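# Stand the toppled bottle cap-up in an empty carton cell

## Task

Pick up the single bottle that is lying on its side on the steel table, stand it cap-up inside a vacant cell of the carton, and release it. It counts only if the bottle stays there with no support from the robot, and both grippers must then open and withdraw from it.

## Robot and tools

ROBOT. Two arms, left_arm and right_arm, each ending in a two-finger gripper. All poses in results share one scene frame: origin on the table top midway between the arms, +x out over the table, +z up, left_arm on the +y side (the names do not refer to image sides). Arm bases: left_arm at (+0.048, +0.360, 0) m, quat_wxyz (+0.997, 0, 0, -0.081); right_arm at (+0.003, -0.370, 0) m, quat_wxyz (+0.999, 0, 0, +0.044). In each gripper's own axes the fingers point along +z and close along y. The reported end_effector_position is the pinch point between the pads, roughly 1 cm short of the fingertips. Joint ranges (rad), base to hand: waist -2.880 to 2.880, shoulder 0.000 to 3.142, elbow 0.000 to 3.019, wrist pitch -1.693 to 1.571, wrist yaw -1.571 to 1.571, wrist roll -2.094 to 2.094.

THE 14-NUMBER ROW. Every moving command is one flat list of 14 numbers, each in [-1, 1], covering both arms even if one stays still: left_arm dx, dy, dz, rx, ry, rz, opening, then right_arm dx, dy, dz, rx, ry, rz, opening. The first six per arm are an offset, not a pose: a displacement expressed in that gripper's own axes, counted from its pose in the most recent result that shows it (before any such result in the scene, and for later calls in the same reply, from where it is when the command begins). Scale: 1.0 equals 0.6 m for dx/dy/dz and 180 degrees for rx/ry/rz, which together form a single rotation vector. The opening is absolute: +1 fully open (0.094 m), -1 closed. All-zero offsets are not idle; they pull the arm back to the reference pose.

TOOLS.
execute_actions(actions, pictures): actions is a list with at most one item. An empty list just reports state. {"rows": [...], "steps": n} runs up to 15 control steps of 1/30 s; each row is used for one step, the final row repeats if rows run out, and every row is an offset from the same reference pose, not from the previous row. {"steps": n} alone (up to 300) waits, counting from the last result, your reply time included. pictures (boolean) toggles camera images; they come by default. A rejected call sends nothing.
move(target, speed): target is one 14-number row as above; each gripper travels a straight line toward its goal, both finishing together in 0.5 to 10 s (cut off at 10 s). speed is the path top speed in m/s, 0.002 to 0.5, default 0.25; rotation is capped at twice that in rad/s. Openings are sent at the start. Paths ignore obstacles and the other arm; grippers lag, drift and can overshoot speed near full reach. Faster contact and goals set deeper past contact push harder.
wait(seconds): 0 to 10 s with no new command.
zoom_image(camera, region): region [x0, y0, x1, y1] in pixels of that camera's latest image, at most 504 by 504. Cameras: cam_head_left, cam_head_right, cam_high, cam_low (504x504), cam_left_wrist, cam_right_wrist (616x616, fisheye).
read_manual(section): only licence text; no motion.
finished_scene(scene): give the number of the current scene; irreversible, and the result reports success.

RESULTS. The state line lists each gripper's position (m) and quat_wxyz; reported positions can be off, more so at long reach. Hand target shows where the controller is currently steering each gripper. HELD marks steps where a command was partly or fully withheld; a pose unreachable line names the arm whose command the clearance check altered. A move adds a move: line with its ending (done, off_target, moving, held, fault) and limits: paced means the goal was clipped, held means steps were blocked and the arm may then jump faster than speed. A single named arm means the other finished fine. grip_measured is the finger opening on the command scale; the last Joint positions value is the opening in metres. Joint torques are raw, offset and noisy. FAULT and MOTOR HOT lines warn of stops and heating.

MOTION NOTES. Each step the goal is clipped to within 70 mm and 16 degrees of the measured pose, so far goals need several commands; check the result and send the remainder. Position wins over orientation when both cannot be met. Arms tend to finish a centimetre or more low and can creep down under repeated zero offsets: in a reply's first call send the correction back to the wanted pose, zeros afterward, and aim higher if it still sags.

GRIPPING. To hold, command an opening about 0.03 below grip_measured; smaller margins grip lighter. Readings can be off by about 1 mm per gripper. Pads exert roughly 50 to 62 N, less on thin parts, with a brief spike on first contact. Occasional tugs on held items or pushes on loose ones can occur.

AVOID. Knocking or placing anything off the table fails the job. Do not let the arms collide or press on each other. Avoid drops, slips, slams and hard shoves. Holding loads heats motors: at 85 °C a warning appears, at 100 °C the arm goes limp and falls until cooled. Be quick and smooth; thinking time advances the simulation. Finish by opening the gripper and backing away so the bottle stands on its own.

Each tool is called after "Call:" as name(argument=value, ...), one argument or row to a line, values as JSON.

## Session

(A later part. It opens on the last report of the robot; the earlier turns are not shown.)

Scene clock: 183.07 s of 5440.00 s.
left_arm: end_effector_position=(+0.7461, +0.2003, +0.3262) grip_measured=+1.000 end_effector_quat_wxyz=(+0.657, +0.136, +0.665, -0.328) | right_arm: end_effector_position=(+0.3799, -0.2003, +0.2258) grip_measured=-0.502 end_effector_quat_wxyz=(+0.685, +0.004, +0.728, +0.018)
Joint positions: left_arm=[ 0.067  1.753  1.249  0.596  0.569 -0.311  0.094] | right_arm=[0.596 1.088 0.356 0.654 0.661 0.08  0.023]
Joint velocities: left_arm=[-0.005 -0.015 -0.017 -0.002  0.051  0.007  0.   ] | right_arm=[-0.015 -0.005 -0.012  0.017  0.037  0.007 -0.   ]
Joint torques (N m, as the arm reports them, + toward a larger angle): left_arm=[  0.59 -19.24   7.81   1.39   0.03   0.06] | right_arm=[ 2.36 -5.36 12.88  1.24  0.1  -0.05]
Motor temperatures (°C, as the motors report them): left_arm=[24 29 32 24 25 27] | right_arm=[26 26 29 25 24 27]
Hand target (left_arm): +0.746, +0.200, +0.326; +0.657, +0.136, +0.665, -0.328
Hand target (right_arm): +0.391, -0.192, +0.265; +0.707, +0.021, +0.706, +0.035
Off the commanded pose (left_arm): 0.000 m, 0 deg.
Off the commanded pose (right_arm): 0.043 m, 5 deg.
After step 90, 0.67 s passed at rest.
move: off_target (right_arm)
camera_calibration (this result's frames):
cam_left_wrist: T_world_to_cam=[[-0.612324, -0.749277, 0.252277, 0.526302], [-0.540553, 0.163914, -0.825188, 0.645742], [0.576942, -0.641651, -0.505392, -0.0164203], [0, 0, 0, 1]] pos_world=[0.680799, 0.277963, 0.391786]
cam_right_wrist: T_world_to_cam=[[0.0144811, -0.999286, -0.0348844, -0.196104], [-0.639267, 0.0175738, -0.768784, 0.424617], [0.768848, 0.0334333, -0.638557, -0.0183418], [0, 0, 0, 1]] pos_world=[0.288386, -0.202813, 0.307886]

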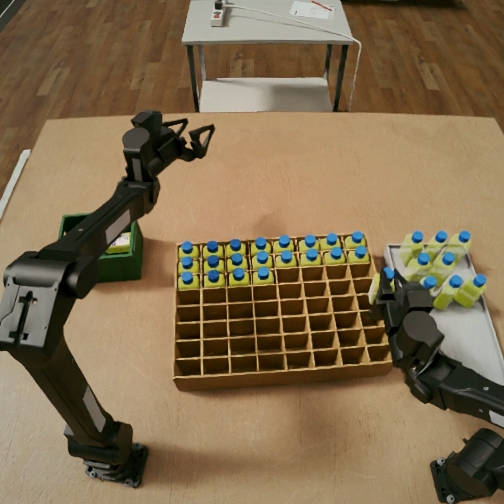

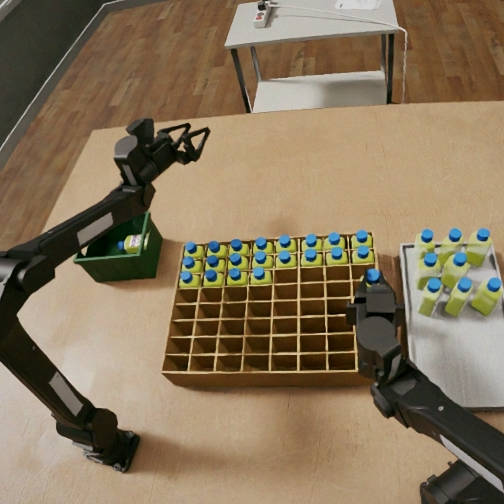

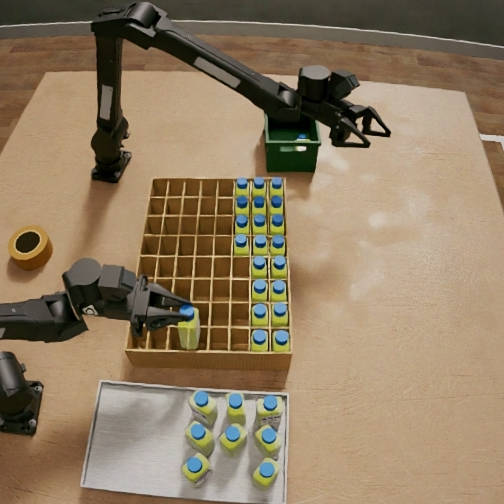

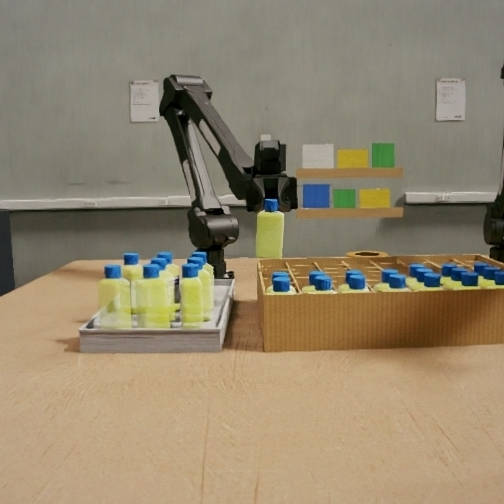

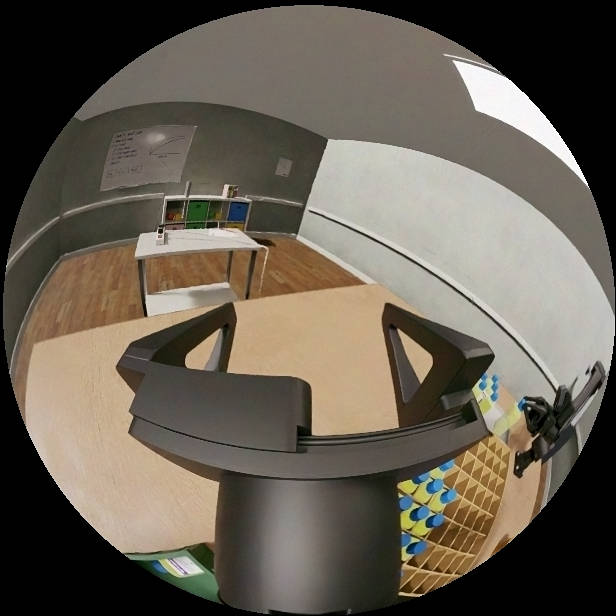

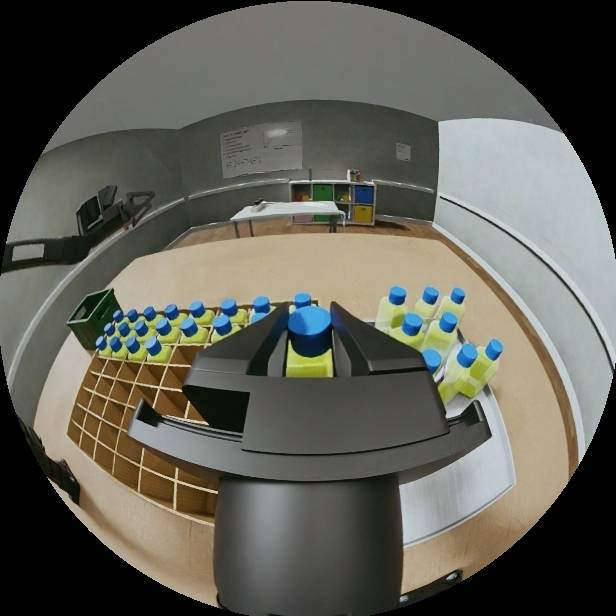

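Call:
execute_actions(
  actions=[],
)

Scene clock: 190.87 s of 5440.00 s.
left_arm: end_effector_position=(+0.7461, +0.2003, +0.3262) grip_measured=+1.000 end_effector_quat_wxyz=(+0.657, +0.136, +0.665, -0.328) | right_arm: end_effector_position=(+0.3799, -0.2003, +0.2258) grip_measured=-0.502 end_effector_quat_wxyz=(+0.685, +0.004, +0.728, +0.018)
Joint positions: left_arm=[ 0.067  1.753  1.249  0.596  0.569 -0.311  0.094] | right_arm=[0.596 1.088 0.356 0.654 0.661 0.08  0.023]
Joint velocities: left_arm=[-0.015  0.005  0.012 -0.002  0.007 -0.051  0.   ] | right_arm=[-0.005 -0.005 -0.022 -0.002  0.037  0.007 -0.001]
Joint torques (N m, as the arm reports them, + toward a larger angle): left_arm=[  0.45 -18.85   7.85   1.38   0.     0.09] | right_arm=[ 2.26 -4.91 12.59  1.33  0.11 -0.05]
Motor temperatures (°C, as the motors report them): left_arm=[24 29 32 24 25 27] | right_arm=[26 26 30 25 24 27]
Hand target (left_arm): +0.746, +0.200, +0.326; +0.657, +0.136, +0.665, -0.328
Hand target (right_arm): +0.391, -0.192, +0.265; +0.707, +0.021, +0.706, +0.035
Off the commanded pose (left_arm): 0.000 m, 0 deg.
Off the commanded pose (right_arm): 0.043 m, 5 deg.
Steps of this call (steps 1 to 90: nothing new was sent; then 4.80 s passed at rest). Readings (end_effector_position):
1: left_arm (+0.7461, +0.2003, +0.3262) | right_arm (+0.3799, -0.2003, +0.2258)
2: left_arm (+0.7461, +0.2003, +0.3262) | right_arm (+0.3799, -0.2003, +0.2258)
4: left_arm (+0.7461, +0.2003, +0.3262) | right_arm (+0.3799, -0.2003, +0.2258)
8: left_arm (+0.7461, +0.2003, +0.3262) | right_arm (+0.3799, -0.2003, +0.2258)
90: the state above
camera_calibration (this result's frames):
cam_left_wrist: T_world_to_cam=[[-0.612324, -0.749277, 0.252277, 0.526302], [-0.540553, 0.163914, -0.825188, 0.645742], [0.576942, -0.641651, -0.505392, -0.0164203], [0, 0, 0, 1]] pos_world=[0.680799, 0.277963, 0.391786]
cam_right_wrist: T_world_to_cam=[[0.0144811, -0.999286, -0.0348844, -0.196104], [-0.639267, 0.0175738, -0.768784, 0.424617], [0.768848, 0.0334333, -0.638557, -0.0183418], [0, 0, 0, 1]] pos_world=[0.288386, -0.202813, 0.307886]

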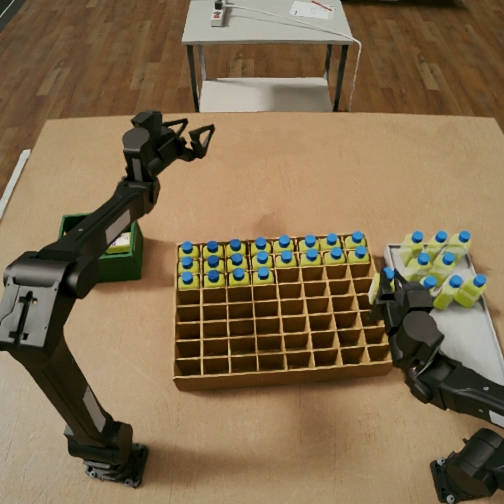

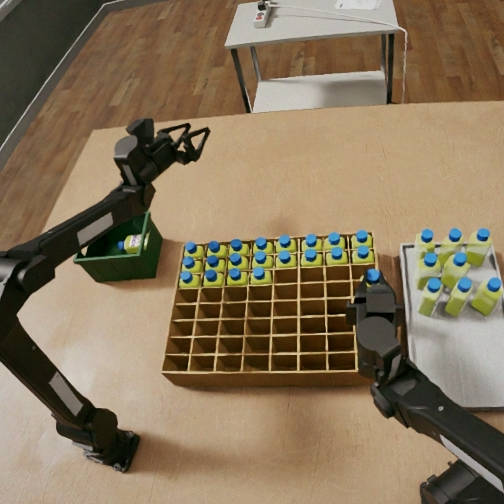

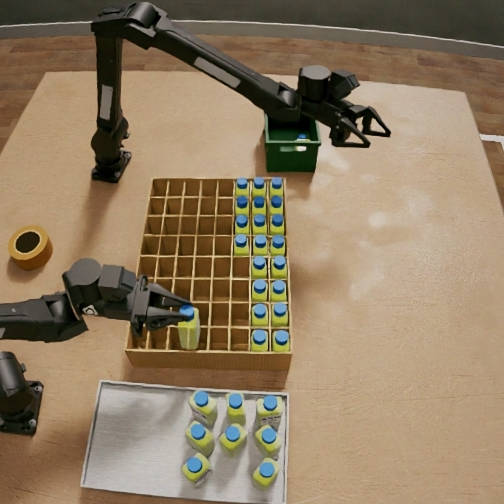

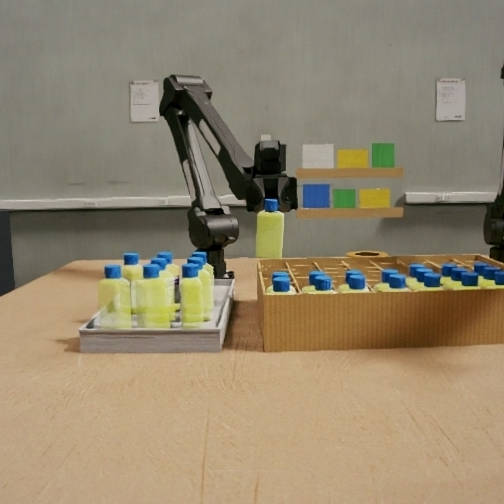

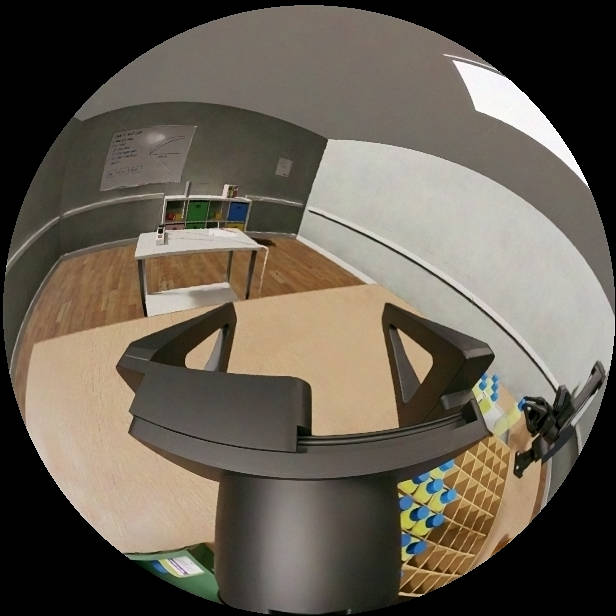

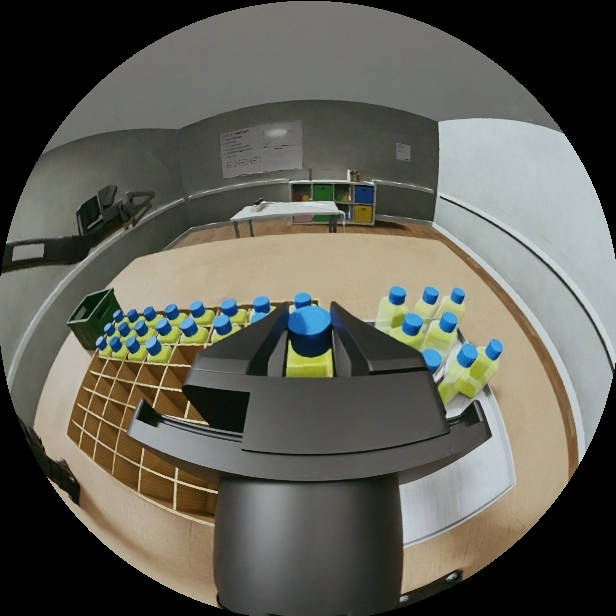

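Call:
move(
  target=[0,0,0,0,0,0,1,-0.08,0.018,0.03,0,-0.035,0.005,-0.55],
  speed=0.08,
)

Scene clock: 193.20 s of 5440.00 s.
left_arm: end_effector_position=(+0.7461, +0.2003, +0.3262) grip_measured=+1.000 end_effector_quat_wxyz=(+0.657, +0.136, +0.665, -0.328) | right_arm: end_effector_position=(+0.3807, -0.1986, +0.2354) grip_measured=-0.502 end_effector_quat_wxyz=(+0.699, -0.008, +0.715, +0.012)
Joint positions: left_arm=[ 0.067  1.753  1.249  0.596  0.569 -0.311  0.094] | right_arm=[0.596 1.093 0.356 0.709 0.655 0.023 0.023]
Joint velocities: left_arm=[-0.005 -0.015  0.002 -0.007  0.007  0.022  0.   ] | right_arm=[ 0.005  0.005  0.002 -0.012  0.022 -0.051 -0.   ]
Joint torques (N m, as the arm reports them, + toward a larger angle): left_arm=[  0.55 -19.23   7.82   1.38   0.01   0.08] | right_arm=[ 0.87 -3.8  13.    2.43 -0.19 -0.08]
Motor temperatures (°C, as the motors report them): left_arm=[24 29 32 24 25 27] | right_arm=[26 26 30 25 24 27]
Hand target (left_arm): +0.746, +0.200, +0.326; +0.657, +0.136, +0.665, -0.328
Hand target (right_arm): +0.397, -0.192, +0.273; +0.724, +0.011, +0.690, +0.023
Off the commanded pose (left_arm): 0.000 m, 0 deg.
Off the commanded pose (right_arm): 0.043 m, 5 deg.
move: off_target (right_arm)
camera_calibration (this result's frames):
cam_left_wrist: T_world_to_cam=[[-0.612324, -0.749277, 0.252277, 0.526302], [-0.540553, 0.163914, -0.825188, 0.645742], [0.576942, -0.641651, -0.505392, -0.0164203], [0, 0, 0, 1]] pos_world=[0.680799, 0.277963, 0.391786]
cam_right_wrist: T_world_to_cam=[[0.0238257, -0.99968, -0.00850919, -0.203878], [-0.608325, -0.00774293, -0.79365, 0.421491], [0.79333, 0.0240856, -0.608315, -0.0312531], [0, 0, 0, 1]] pos_world=[0.286055, -0.199797, 0.31377]

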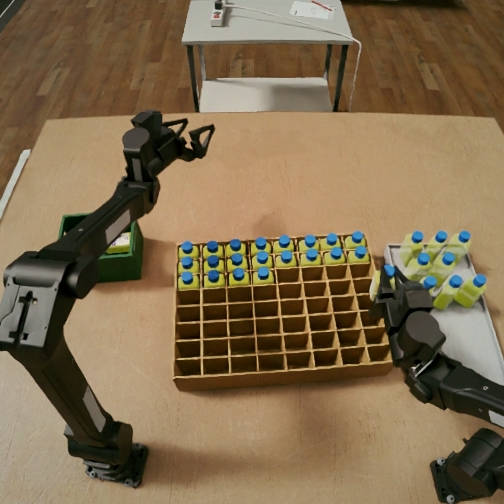

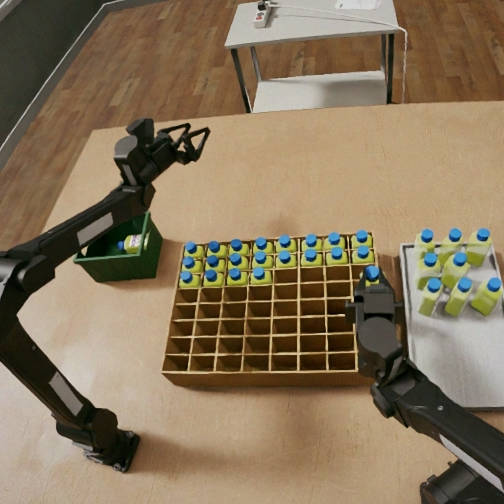

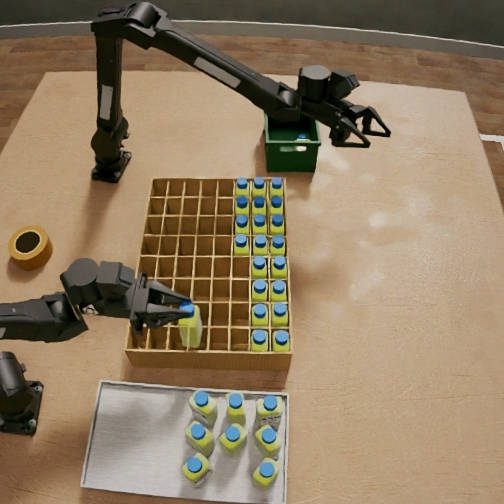

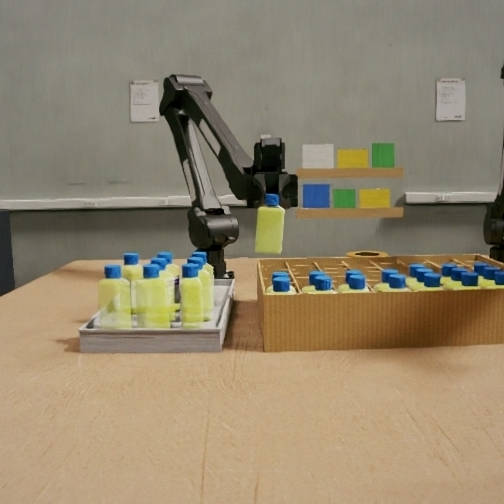

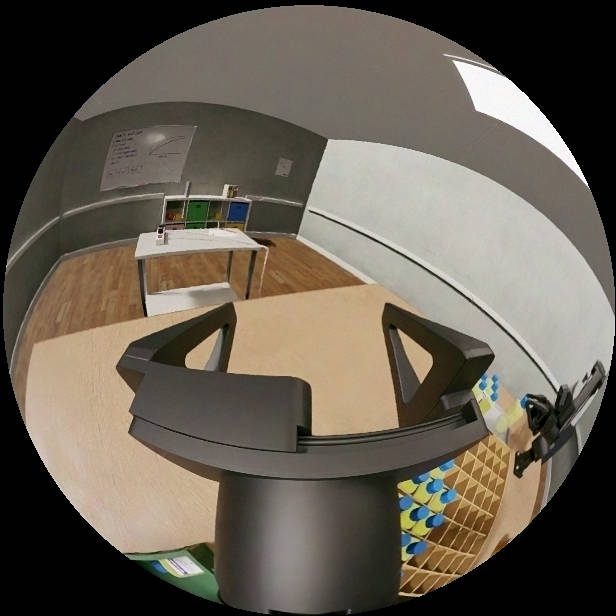

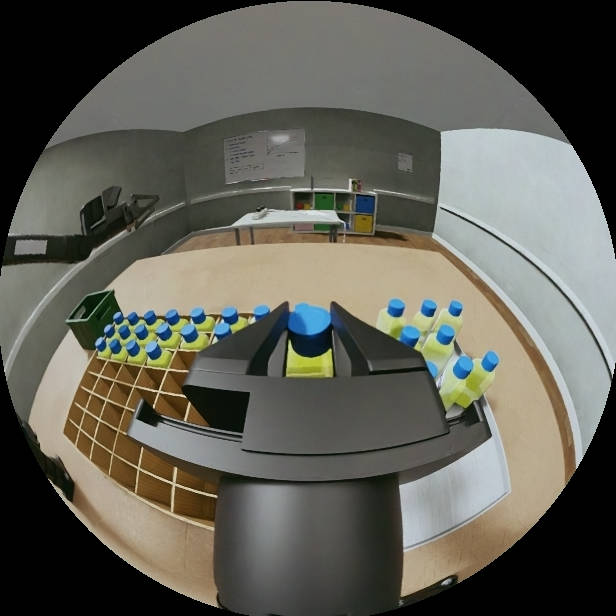

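Call:
move(
  target=[0,0,0,0,0,0,1,0.04,0.015,0.04,0,-0.008,0.022,-0.55],
  speed=0.05,
)

Call:
zoom_image(
  camera="cam_high",
  region=[150,280,250,370],
)

Call:
zoom_image(
  camera="cam_low",
  region=[230,190,330,300],
)

Scene clock: 197.27 s of 5440.00 s.
left_arm: end_effector_position=(+0.7461, +0.2003, +0.3262) grip_measured=+1.000 end_effector_quat_wxyz=(+0.657, +0.136, +0.665, -0.328) | right_arm: end_effector_position=(+0.3962, -0.1871, +0.1982) grip_measured=-0.502 end_effector_quat_wxyz=(+0.695, +0.001, +0.718, +0.027)
Joint positions: left_arm=[ 0.067  1.753  1.249  0.596  0.569 -0.311  0.094] | right_arm=[0.587 1.286 0.356 0.89  0.635 0.064 0.023]
Joint velocities: left_arm=[-0.005 -0.015 -0.007 -0.007 -0.022 -0.066  0.   ] | right_arm=[-0.015 -0.024 -0.007  0.002 -0.007 -0.007  0.001]
Joint torques (N m, as the arm reports them, + toward a larger angle): left_arm=[  0.47 -19.22   7.76   1.34   0.01   0.06] | right_arm=[ 0.53 -4.89  8.05  2.38 -0.18  0.1 ]
Motor temperatures (°C, as the motors report them): left_arm=[24 29 32 24 25 27] | right_arm=[26 26 30 25 24 27]
Hand target (left_arm): +0.746, +0.200, +0.326; +0.657, +0.136, +0.665, -0.328
Hand target (right_arm): +0.404, -0.189, +0.211; +0.707, +0.017, +0.706, +0.036
Off the commanded pose (left_arm): 0.000 m, 0 deg.
Off the commanded pose (right_arm): 0.015 m, 3 deg.
move: off_target (right_arm)
camera_calibration (this result's frames):
cam_left_wrist: T_world_to_cam=[[-0.612324, -0.749277, 0.252277, 0.526302], [-0.540553, 0.163914, -0.825188, 0.645742], [0.576942, -0.641651, -0.505392, -0.0164203], [0, 0, 0, 1]] pos_world=[0.680799, 0.277963, 0.391786]
cam_right_wrist: T_world_to_cam=[[0.0334517, -0.998496, -0.0434334, -0.189786], [-0.617048, 0.0135528, -0.786809, 0.407576], [0.786214, 0.0531206, -0.615667, -0.0566752], [0, 0, 0, 1]] pos_world=[0.302402, -0.192014, 0.277548]

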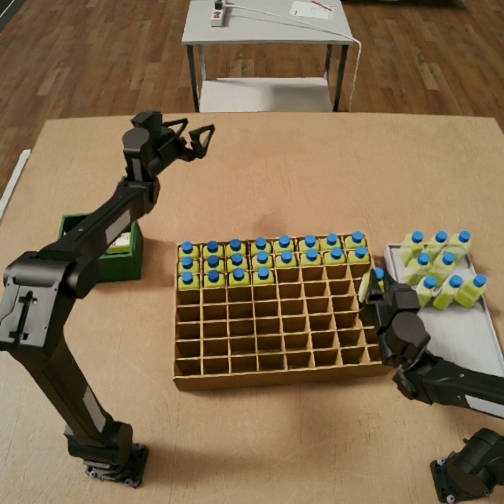

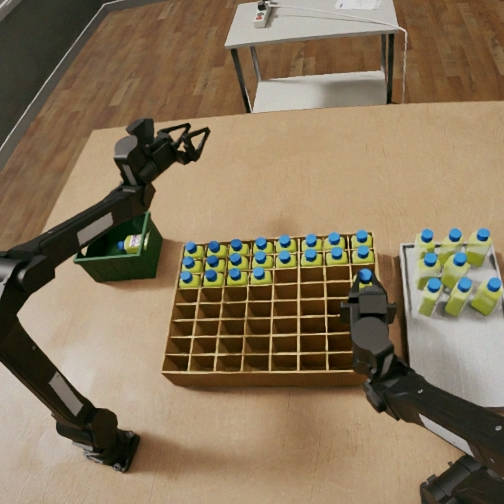

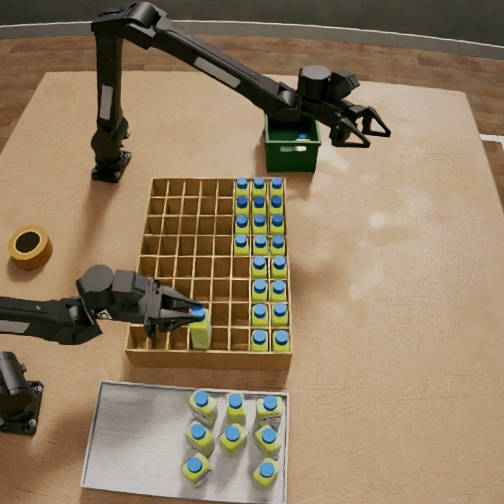

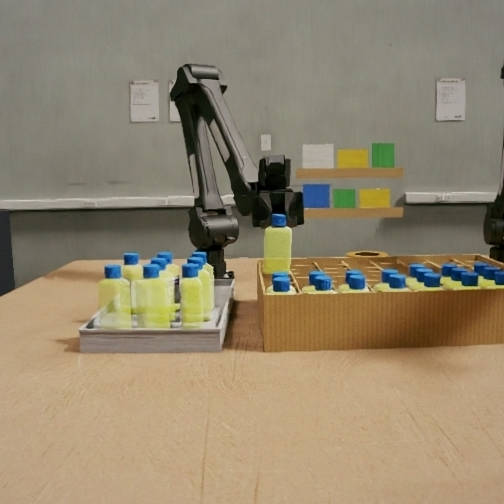

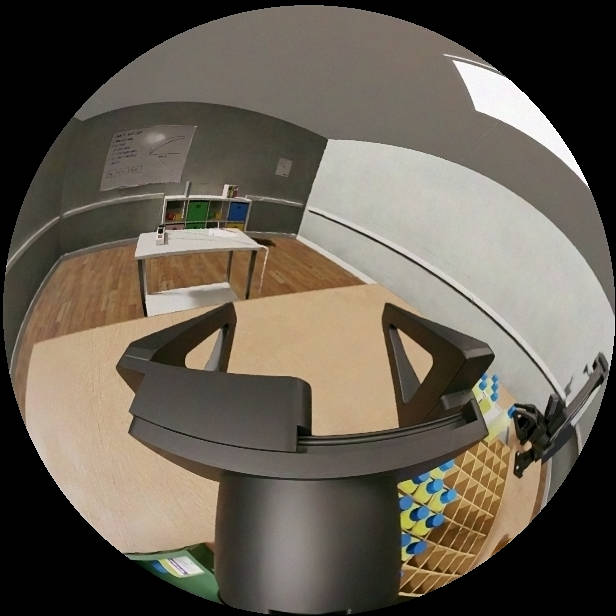

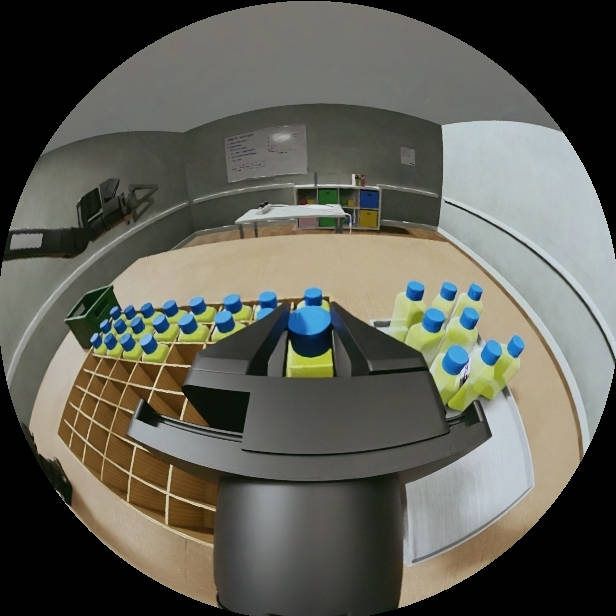

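Region (150, 280, 250, 370) of cam_high's 504x504 image, scaled by 5.040, with more detail than that image has; it fills the top 454 rows of this view, and the rest is white.

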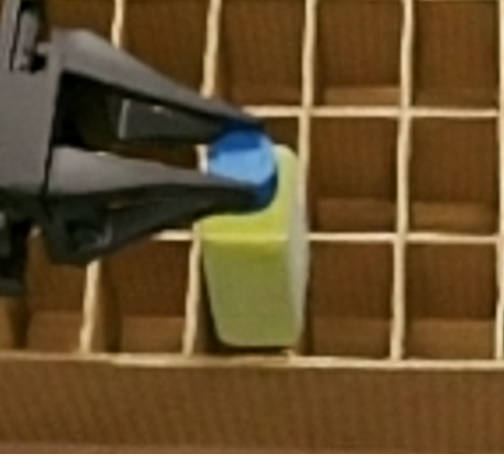

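Region (230, 190, 330, 300) of cam_low's 504x504 image, scaled by 4.582, with more detail than that image has; it fills the left 458 columns of this view, and the rest is white.

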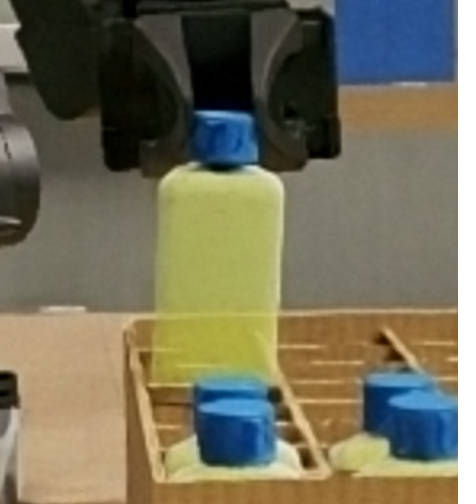

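Call:
move(
  target=[0,0,0,0,0,0,1,0.04,-0.003,0.0,0,-0.012,0,-0.55],
  speed=0.03,
)

Call:
zoom_image(
  camera="cam_high",
  region=[150,280,250,370],
)

Call:
zoom_image(
  camera="cam_low",
  region=[230,190,330,300],
)

Scene clock: 205.93 s of 5440.00 s.
left_arm: end_effector_position=(+0.7461, +0.2003, +0.3262) grip_measured=+1.000 end_effector_quat_wxyz=(+0.657, +0.136, +0.665, -0.328) | right_arm: end_effector_position=(+0.3977, -0.1861, +0.1908) grip_measured=-0.502 end_effector_quat_wxyz=(+0.719, +0.012, +0.694, +0.039)
Joint positions: left_arm=[ 0.067  1.753  1.249  0.596  0.569 -0.311  0.094] | right_arm=[0.587 1.402 0.34  1.108 0.636 0.046 0.023]
Joint velocities: left_arm=[-0.015 -0.005  0.002  0.002 -0.022 -0.081  0.   ] | right_arm=[-0.005 -0.005  0.007  0.012 -0.022  0.007 -0.001]
Joint torques (N m, as the arm reports them, + toward a larger angle): left_arm=[  0.46 -19.14   7.88   1.44   0.02   0.09] | right_arm=[ 2.51 -3.65  4.5   1.61 -0.1  -0.09]
Motor temperatures (°C, as the motors report them): left_arm=[24 29 32 24 25 27] | right_arm=[26 26 29 25 24 27]
Hand target (left_arm): +0.746, +0.200, +0.326; +0.657, +0.136, +0.665, -0.328
Hand target (right_arm): +0.395, -0.188, +0.175; +0.708, +0.001, +0.705, +0.028
Off the commanded pose (left_arm): 0.000 m, 0 deg.
Off the commanded pose (right_arm): 0.017 m, 3 deg.
After step 90, 4.63 s passed at rest.
move: off_target (right_arm)
camera_calibration (this result's frames):
cam_left_wrist: T_world_to_cam=[[-0.612324, -0.749277, 0.252277, 0.526302], [-0.540553, 0.163914, -0.825188, 0.645742], [0.576942, -0.641651, -0.505392, -0.0164203], [0, 0, 0, 1]] pos_world=[0.680799, 0.277963, 0.391786]
cam_right_wrist: T_world_to_cam=[[0.036255, -0.996479, -0.0756035, -0.183727], [-0.563097, 0.0421301, -0.825316, 0.393918], [0.825595, 0.0724939, -0.559587, -0.0852485], [0, 0, 0, 1]] pos_world=[0.298856, -0.193496, 0.263513]

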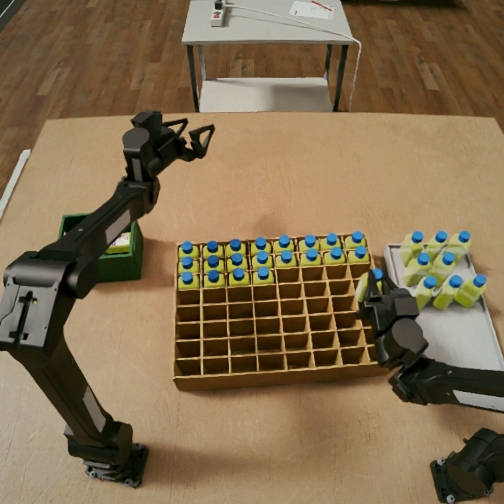

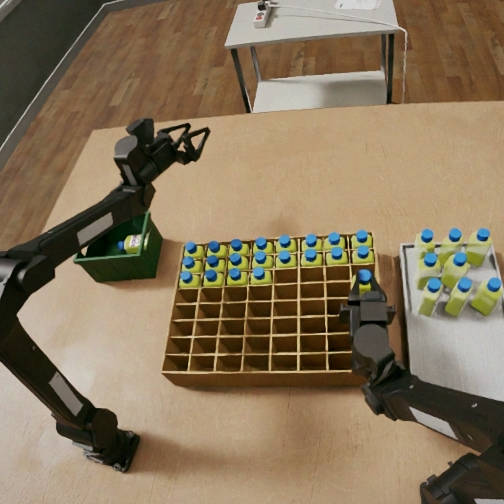

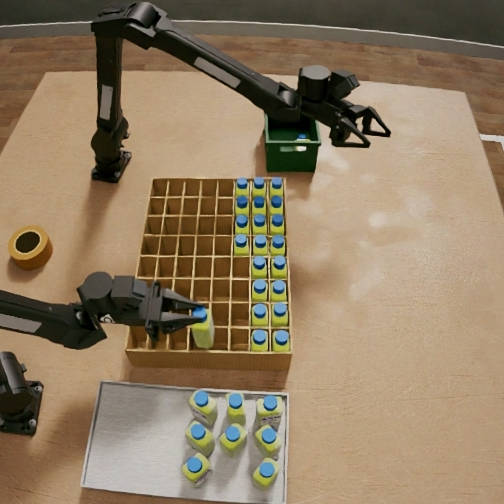

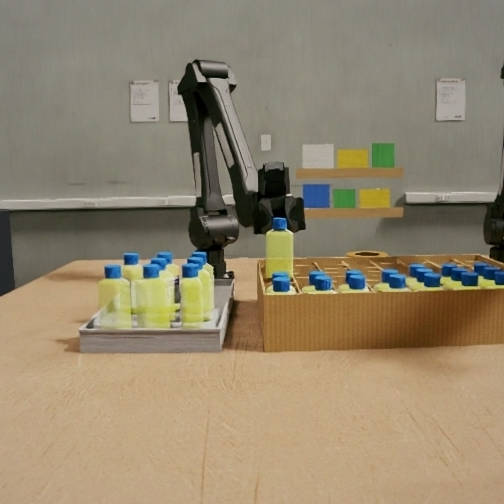

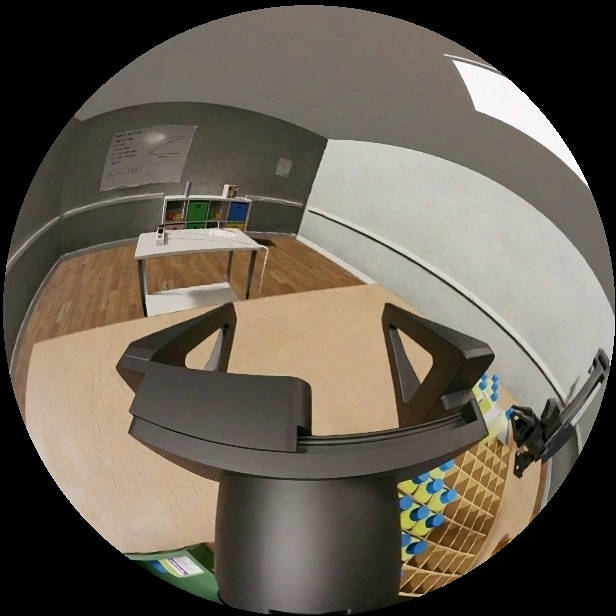

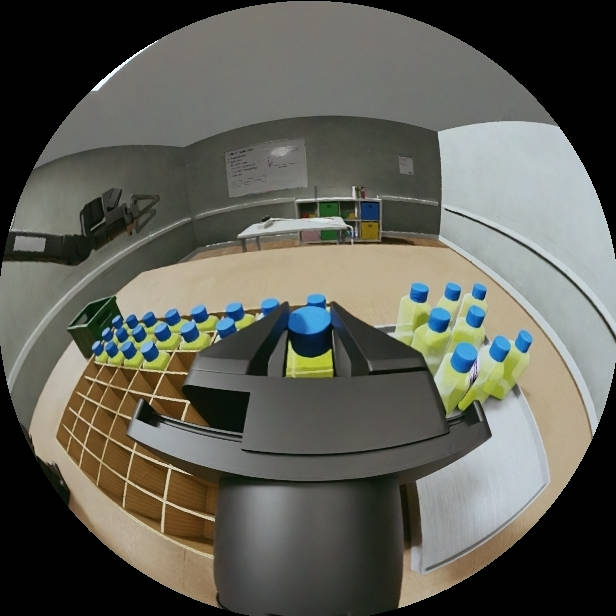

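Region (150, 280, 250, 370) of cam_high's 504x504 image, scaled by 5.040, with more detail than that image has; it fills the top 454 rows of this view, and the rest is white.

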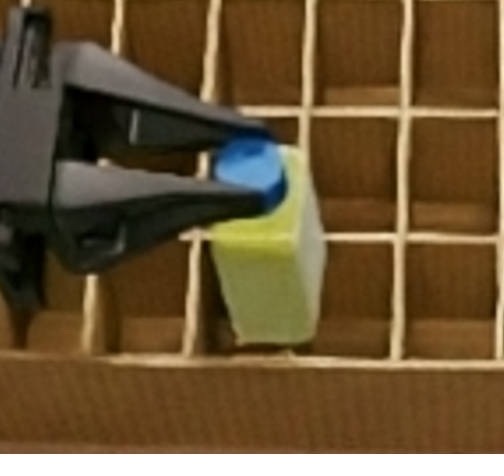

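Region (230, 190, 330, 300) of cam_low's 504x504 image, scaled by 4.582, with more detail than that image has; it fills the left 458 columns of this view, and the rest is white.

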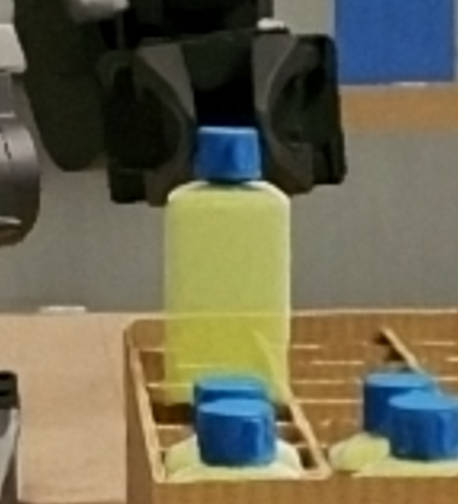

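Call:
move(
  target=[0,0,0,0,0,0,1,-0.025,-0.005,-0.013,0.01,0.008,0,-0.55],
  speed=0.04,
)

Call:
zoom_image(
  camera="cam_high",
  region=[150,280,250,370],
)

Scene clock: 210.63 s of 5440.00 s.
left_arm: end_effector_position=(+0.7461, +0.2003, +0.3262) grip_measured=+1.000 end_effector_quat_wxyz=(+0.657, +0.136, +0.665, -0.328) | right_arm: end_effector_position=(+0.3924, -0.1933, +0.1956) grip_measured=-0.502 end_effector_quat_wxyz=(+0.704, +0.020, +0.710, +0.022)
Joint positions: left_arm=[ 0.067  1.753  1.249  0.596  0.569 -0.311  0.094] | right_arm=[0.596 1.315 0.34  0.965 0.68  0.065 0.023]
Joint velocities: left_arm=[-0.015 -0.015  0.017 -0.012  0.007 -0.022  0.   ] | right_arm=[ 0.005 -0.015 -0.007 -0.002  0.007  0.095 -0.   ]
Joint torques (N m, as the arm reports them, + toward a larger angle): left_arm=[  0.55 -18.97   7.83   1.43   0.03   0.09] | right_arm=[ 3.48 -7.37  6.38  1.16  0.23  0.02]
Motor temperatures (°C, as the motors report them): left_arm=[24 29 32 24 25 27] | right_arm=[26 26 28 25 24 27]
Hand target (left_arm): +0.746, +0.200, +0.326; +0.657, +0.136, +0.665, -0.328
Hand target (right_arm): +0.390, -0.190, +0.205; +0.710, +0.023, +0.704, +0.029
Off the commanded pose (left_arm): 0.000 m, 0 deg.
Off the commanded pose (right_arm): 0.010 m, 1 deg.
After step 90, 0.87 s passed at rest.
move: done
camera_calibration (this result's frames):
cam_left_wrist: T_world_to_cam=[[-0.612324, -0.749277, 0.252277, 0.526302], [-0.540553, 0.163914, -0.825188, 0.645742], [0.576942, -0.641651, -0.505392, -0.0164203], [0, 0, 0, 1]] pos_world=[0.680799, 0.277963, 0.391786]
cam_right_wrist: T_world_to_cam=[[-0.00110379, -0.998101, -0.0615867, -0.178717], [-0.596978, 0.0500661, -0.800694, 0.405183], [0.802257, 0.0358821, -0.5959, -0.068469], [0, 0, 0, 1]] pos_world=[0.296618, -0.196207, 0.27262]

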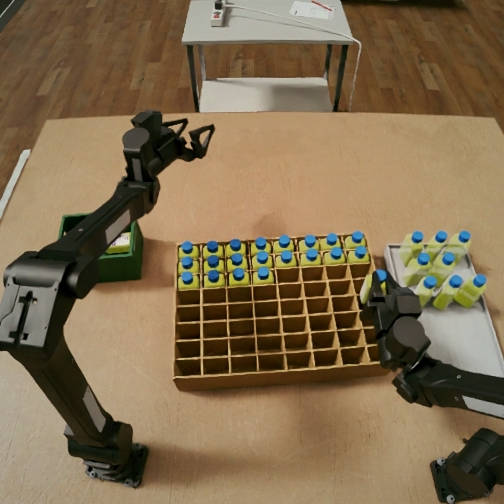

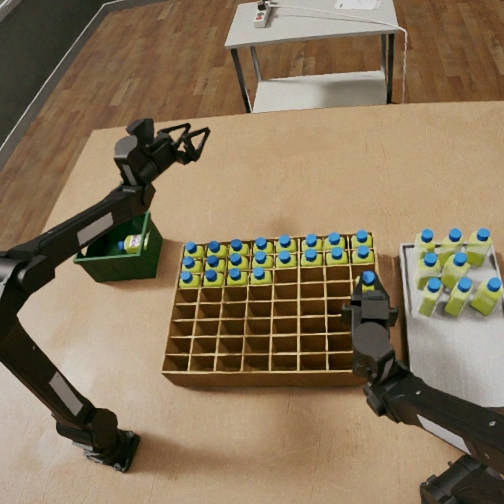

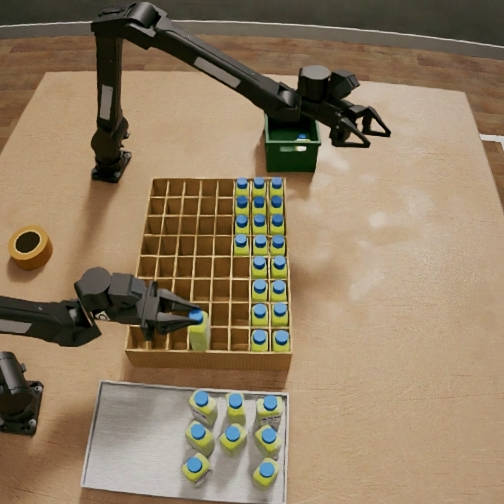

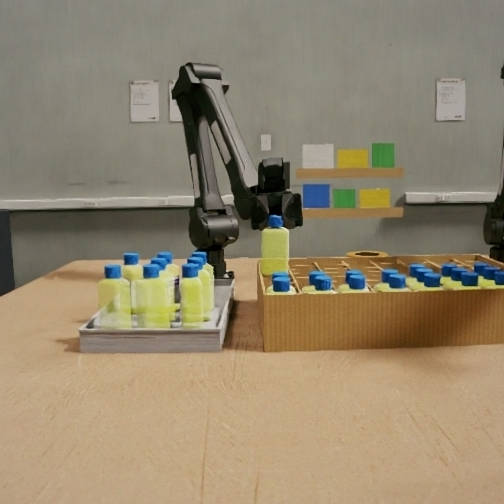

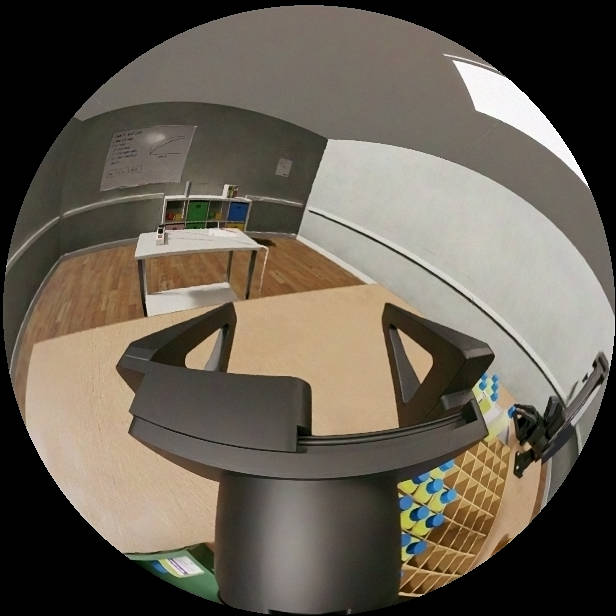

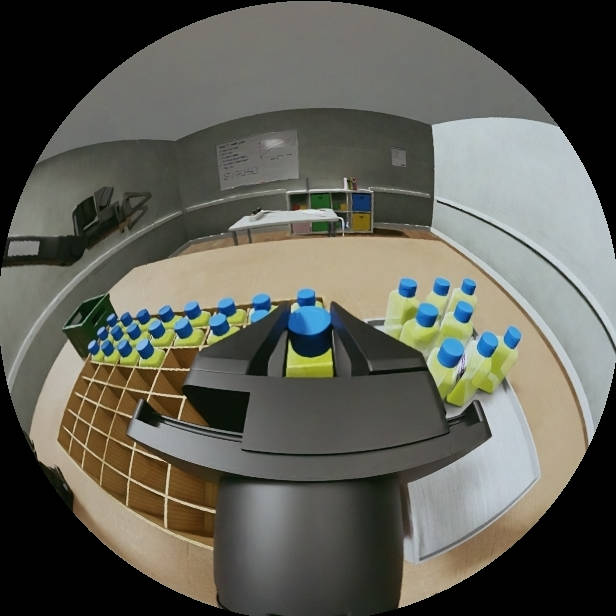

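Region (150, 280, 250, 370) of cam_high's 504x504 image, scaled by 5.040, with more detail than that image has; it fills the top 454 rows of this view, and the rest is white.

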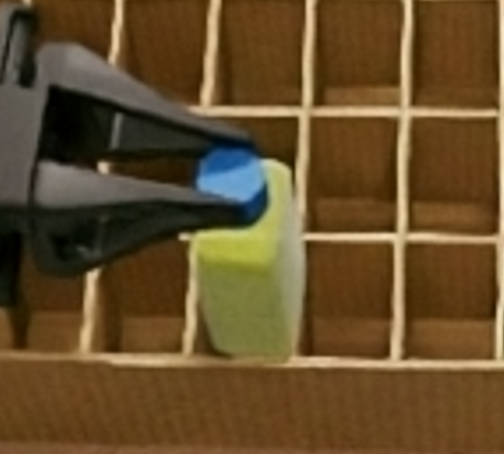

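Call:
move(
  target=[0,0,0,0,0,0,1,0.03,0.007,0.0,0,-0.004,0,-0.55],
  speed=0.03,
)

Call:
zoom_image(
  camera="cam_high",
  region=[150,280,250,370],
)

Scene clock: 213.33 s of 5440.00 s.
left_arm: end_effector_position=(+0.7461, +0.2003, +0.3262) grip_measured=+1.000 end_effector_quat_wxyz=(+0.657, +0.136, +0.665, -0.328) | right_arm: end_effector_position=(+0.3958, -0.1931, +0.1907) grip_measured=-0.502 end_effector_quat_wxyz=(+0.716, +0.033, +0.697, +0.025)
Joint positions: left_arm=[ 0.067  1.753  1.249  0.596  0.569 -0.311  0.094] | right_arm=[0.596 1.39  0.34  1.084 0.695 0.061 0.023]
Joint velocities: left_arm=[-0.024 -0.024  0.007 -0.012  0.051 -0.007  0.   ] | right_arm=[-0.015 -0.015 -0.012  0.007 -0.022  0.037  0.   ]
Joint torques (N m, as the arm reports them, + toward a larger angle): left_arm=[  0.51 -19.12   7.86   1.34   0.01   0.09] | right_arm=[ 3.76 -3.7   4.99  1.56 -0.07 -0.11]
Motor temperatures (°C, as the motors report them): left_arm=[24 29 32 24 25 27] | right_arm=[26 27 28 25 24 27]
Hand target (left_arm): +0.746, +0.200, +0.326; +0.657, +0.136, +0.665, -0.328
Hand target (right_arm): +0.392, -0.188, +0.178; +0.708, +0.020, +0.705, +0.021
Off the commanded pose (left_arm): 0.000 m, 0 deg.
Off the commanded pose (right_arm): 0.014 m, 2 deg.
move: off_target (right_arm)
camera_calibration (this result's frames):
cam_left_wrist: T_world_to_cam=[[-0.612324, -0.749277, 0.252277, 0.526302], [-0.540553, 0.163914, -0.825188, 0.645742], [0.576942, -0.641651, -0.505392, -0.0164203], [0, 0, 0, 1]] pos_world=[0.680799, 0.277963, 0.391786]
cam_right_wrist: T_world_to_cam=[[-0.0138329, -0.996196, -0.0860315, -0.168769], [-0.568298, 0.0786251, -0.819057, 0.400976], [0.822706, 0.0375616, -0.567224, -0.0873769], [0, 0, 0, 1]] pos_world=[0.297425, -0.196372, 0.264341]

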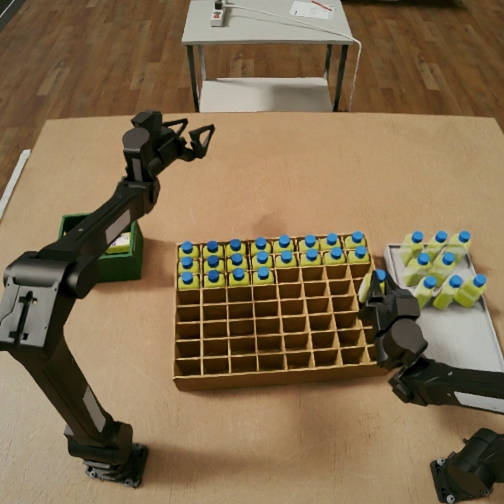

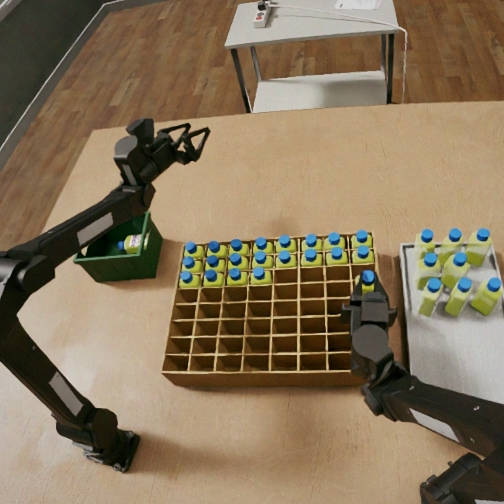

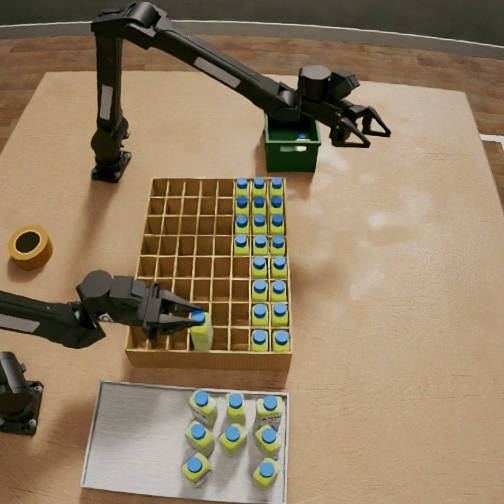

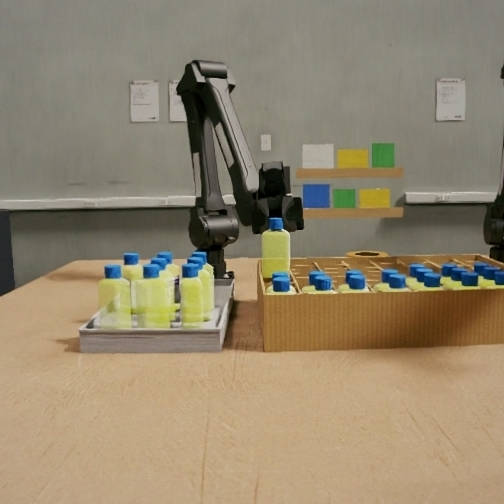

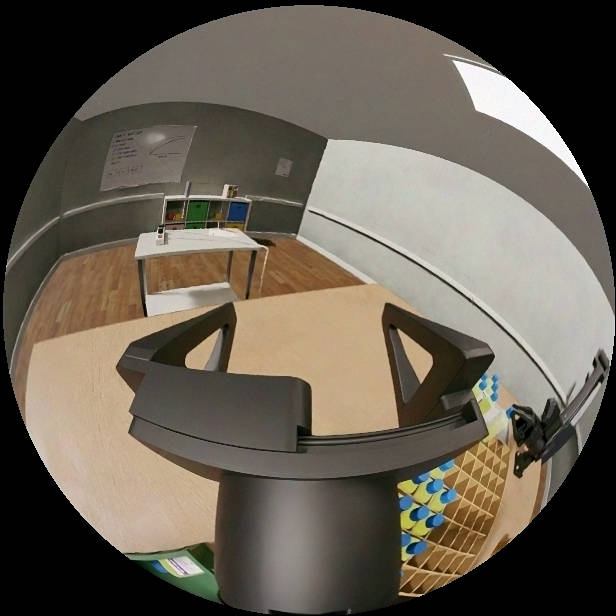

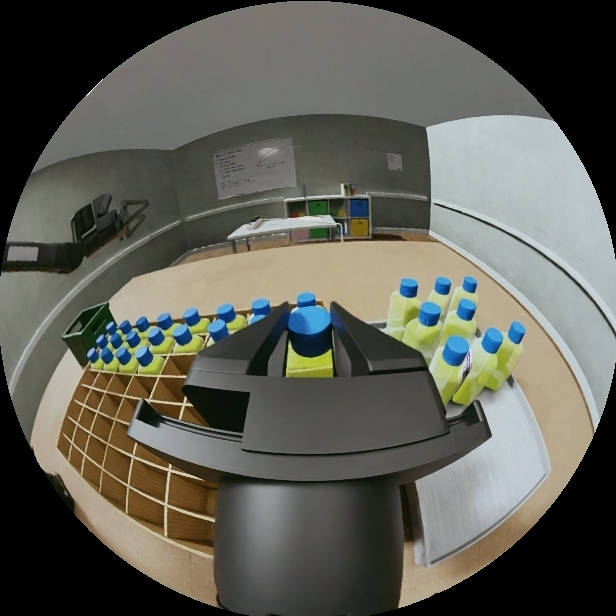

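Region (150, 280, 250, 370) of cam_high's 504x504 image, scaled by 5.040, with more detail than that image has; it fills the top 454 rows of this view, and the rest is white.

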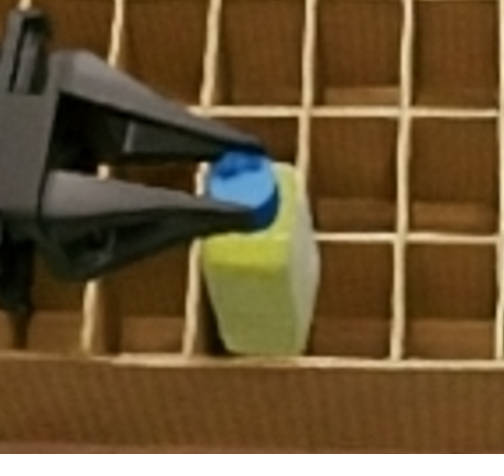

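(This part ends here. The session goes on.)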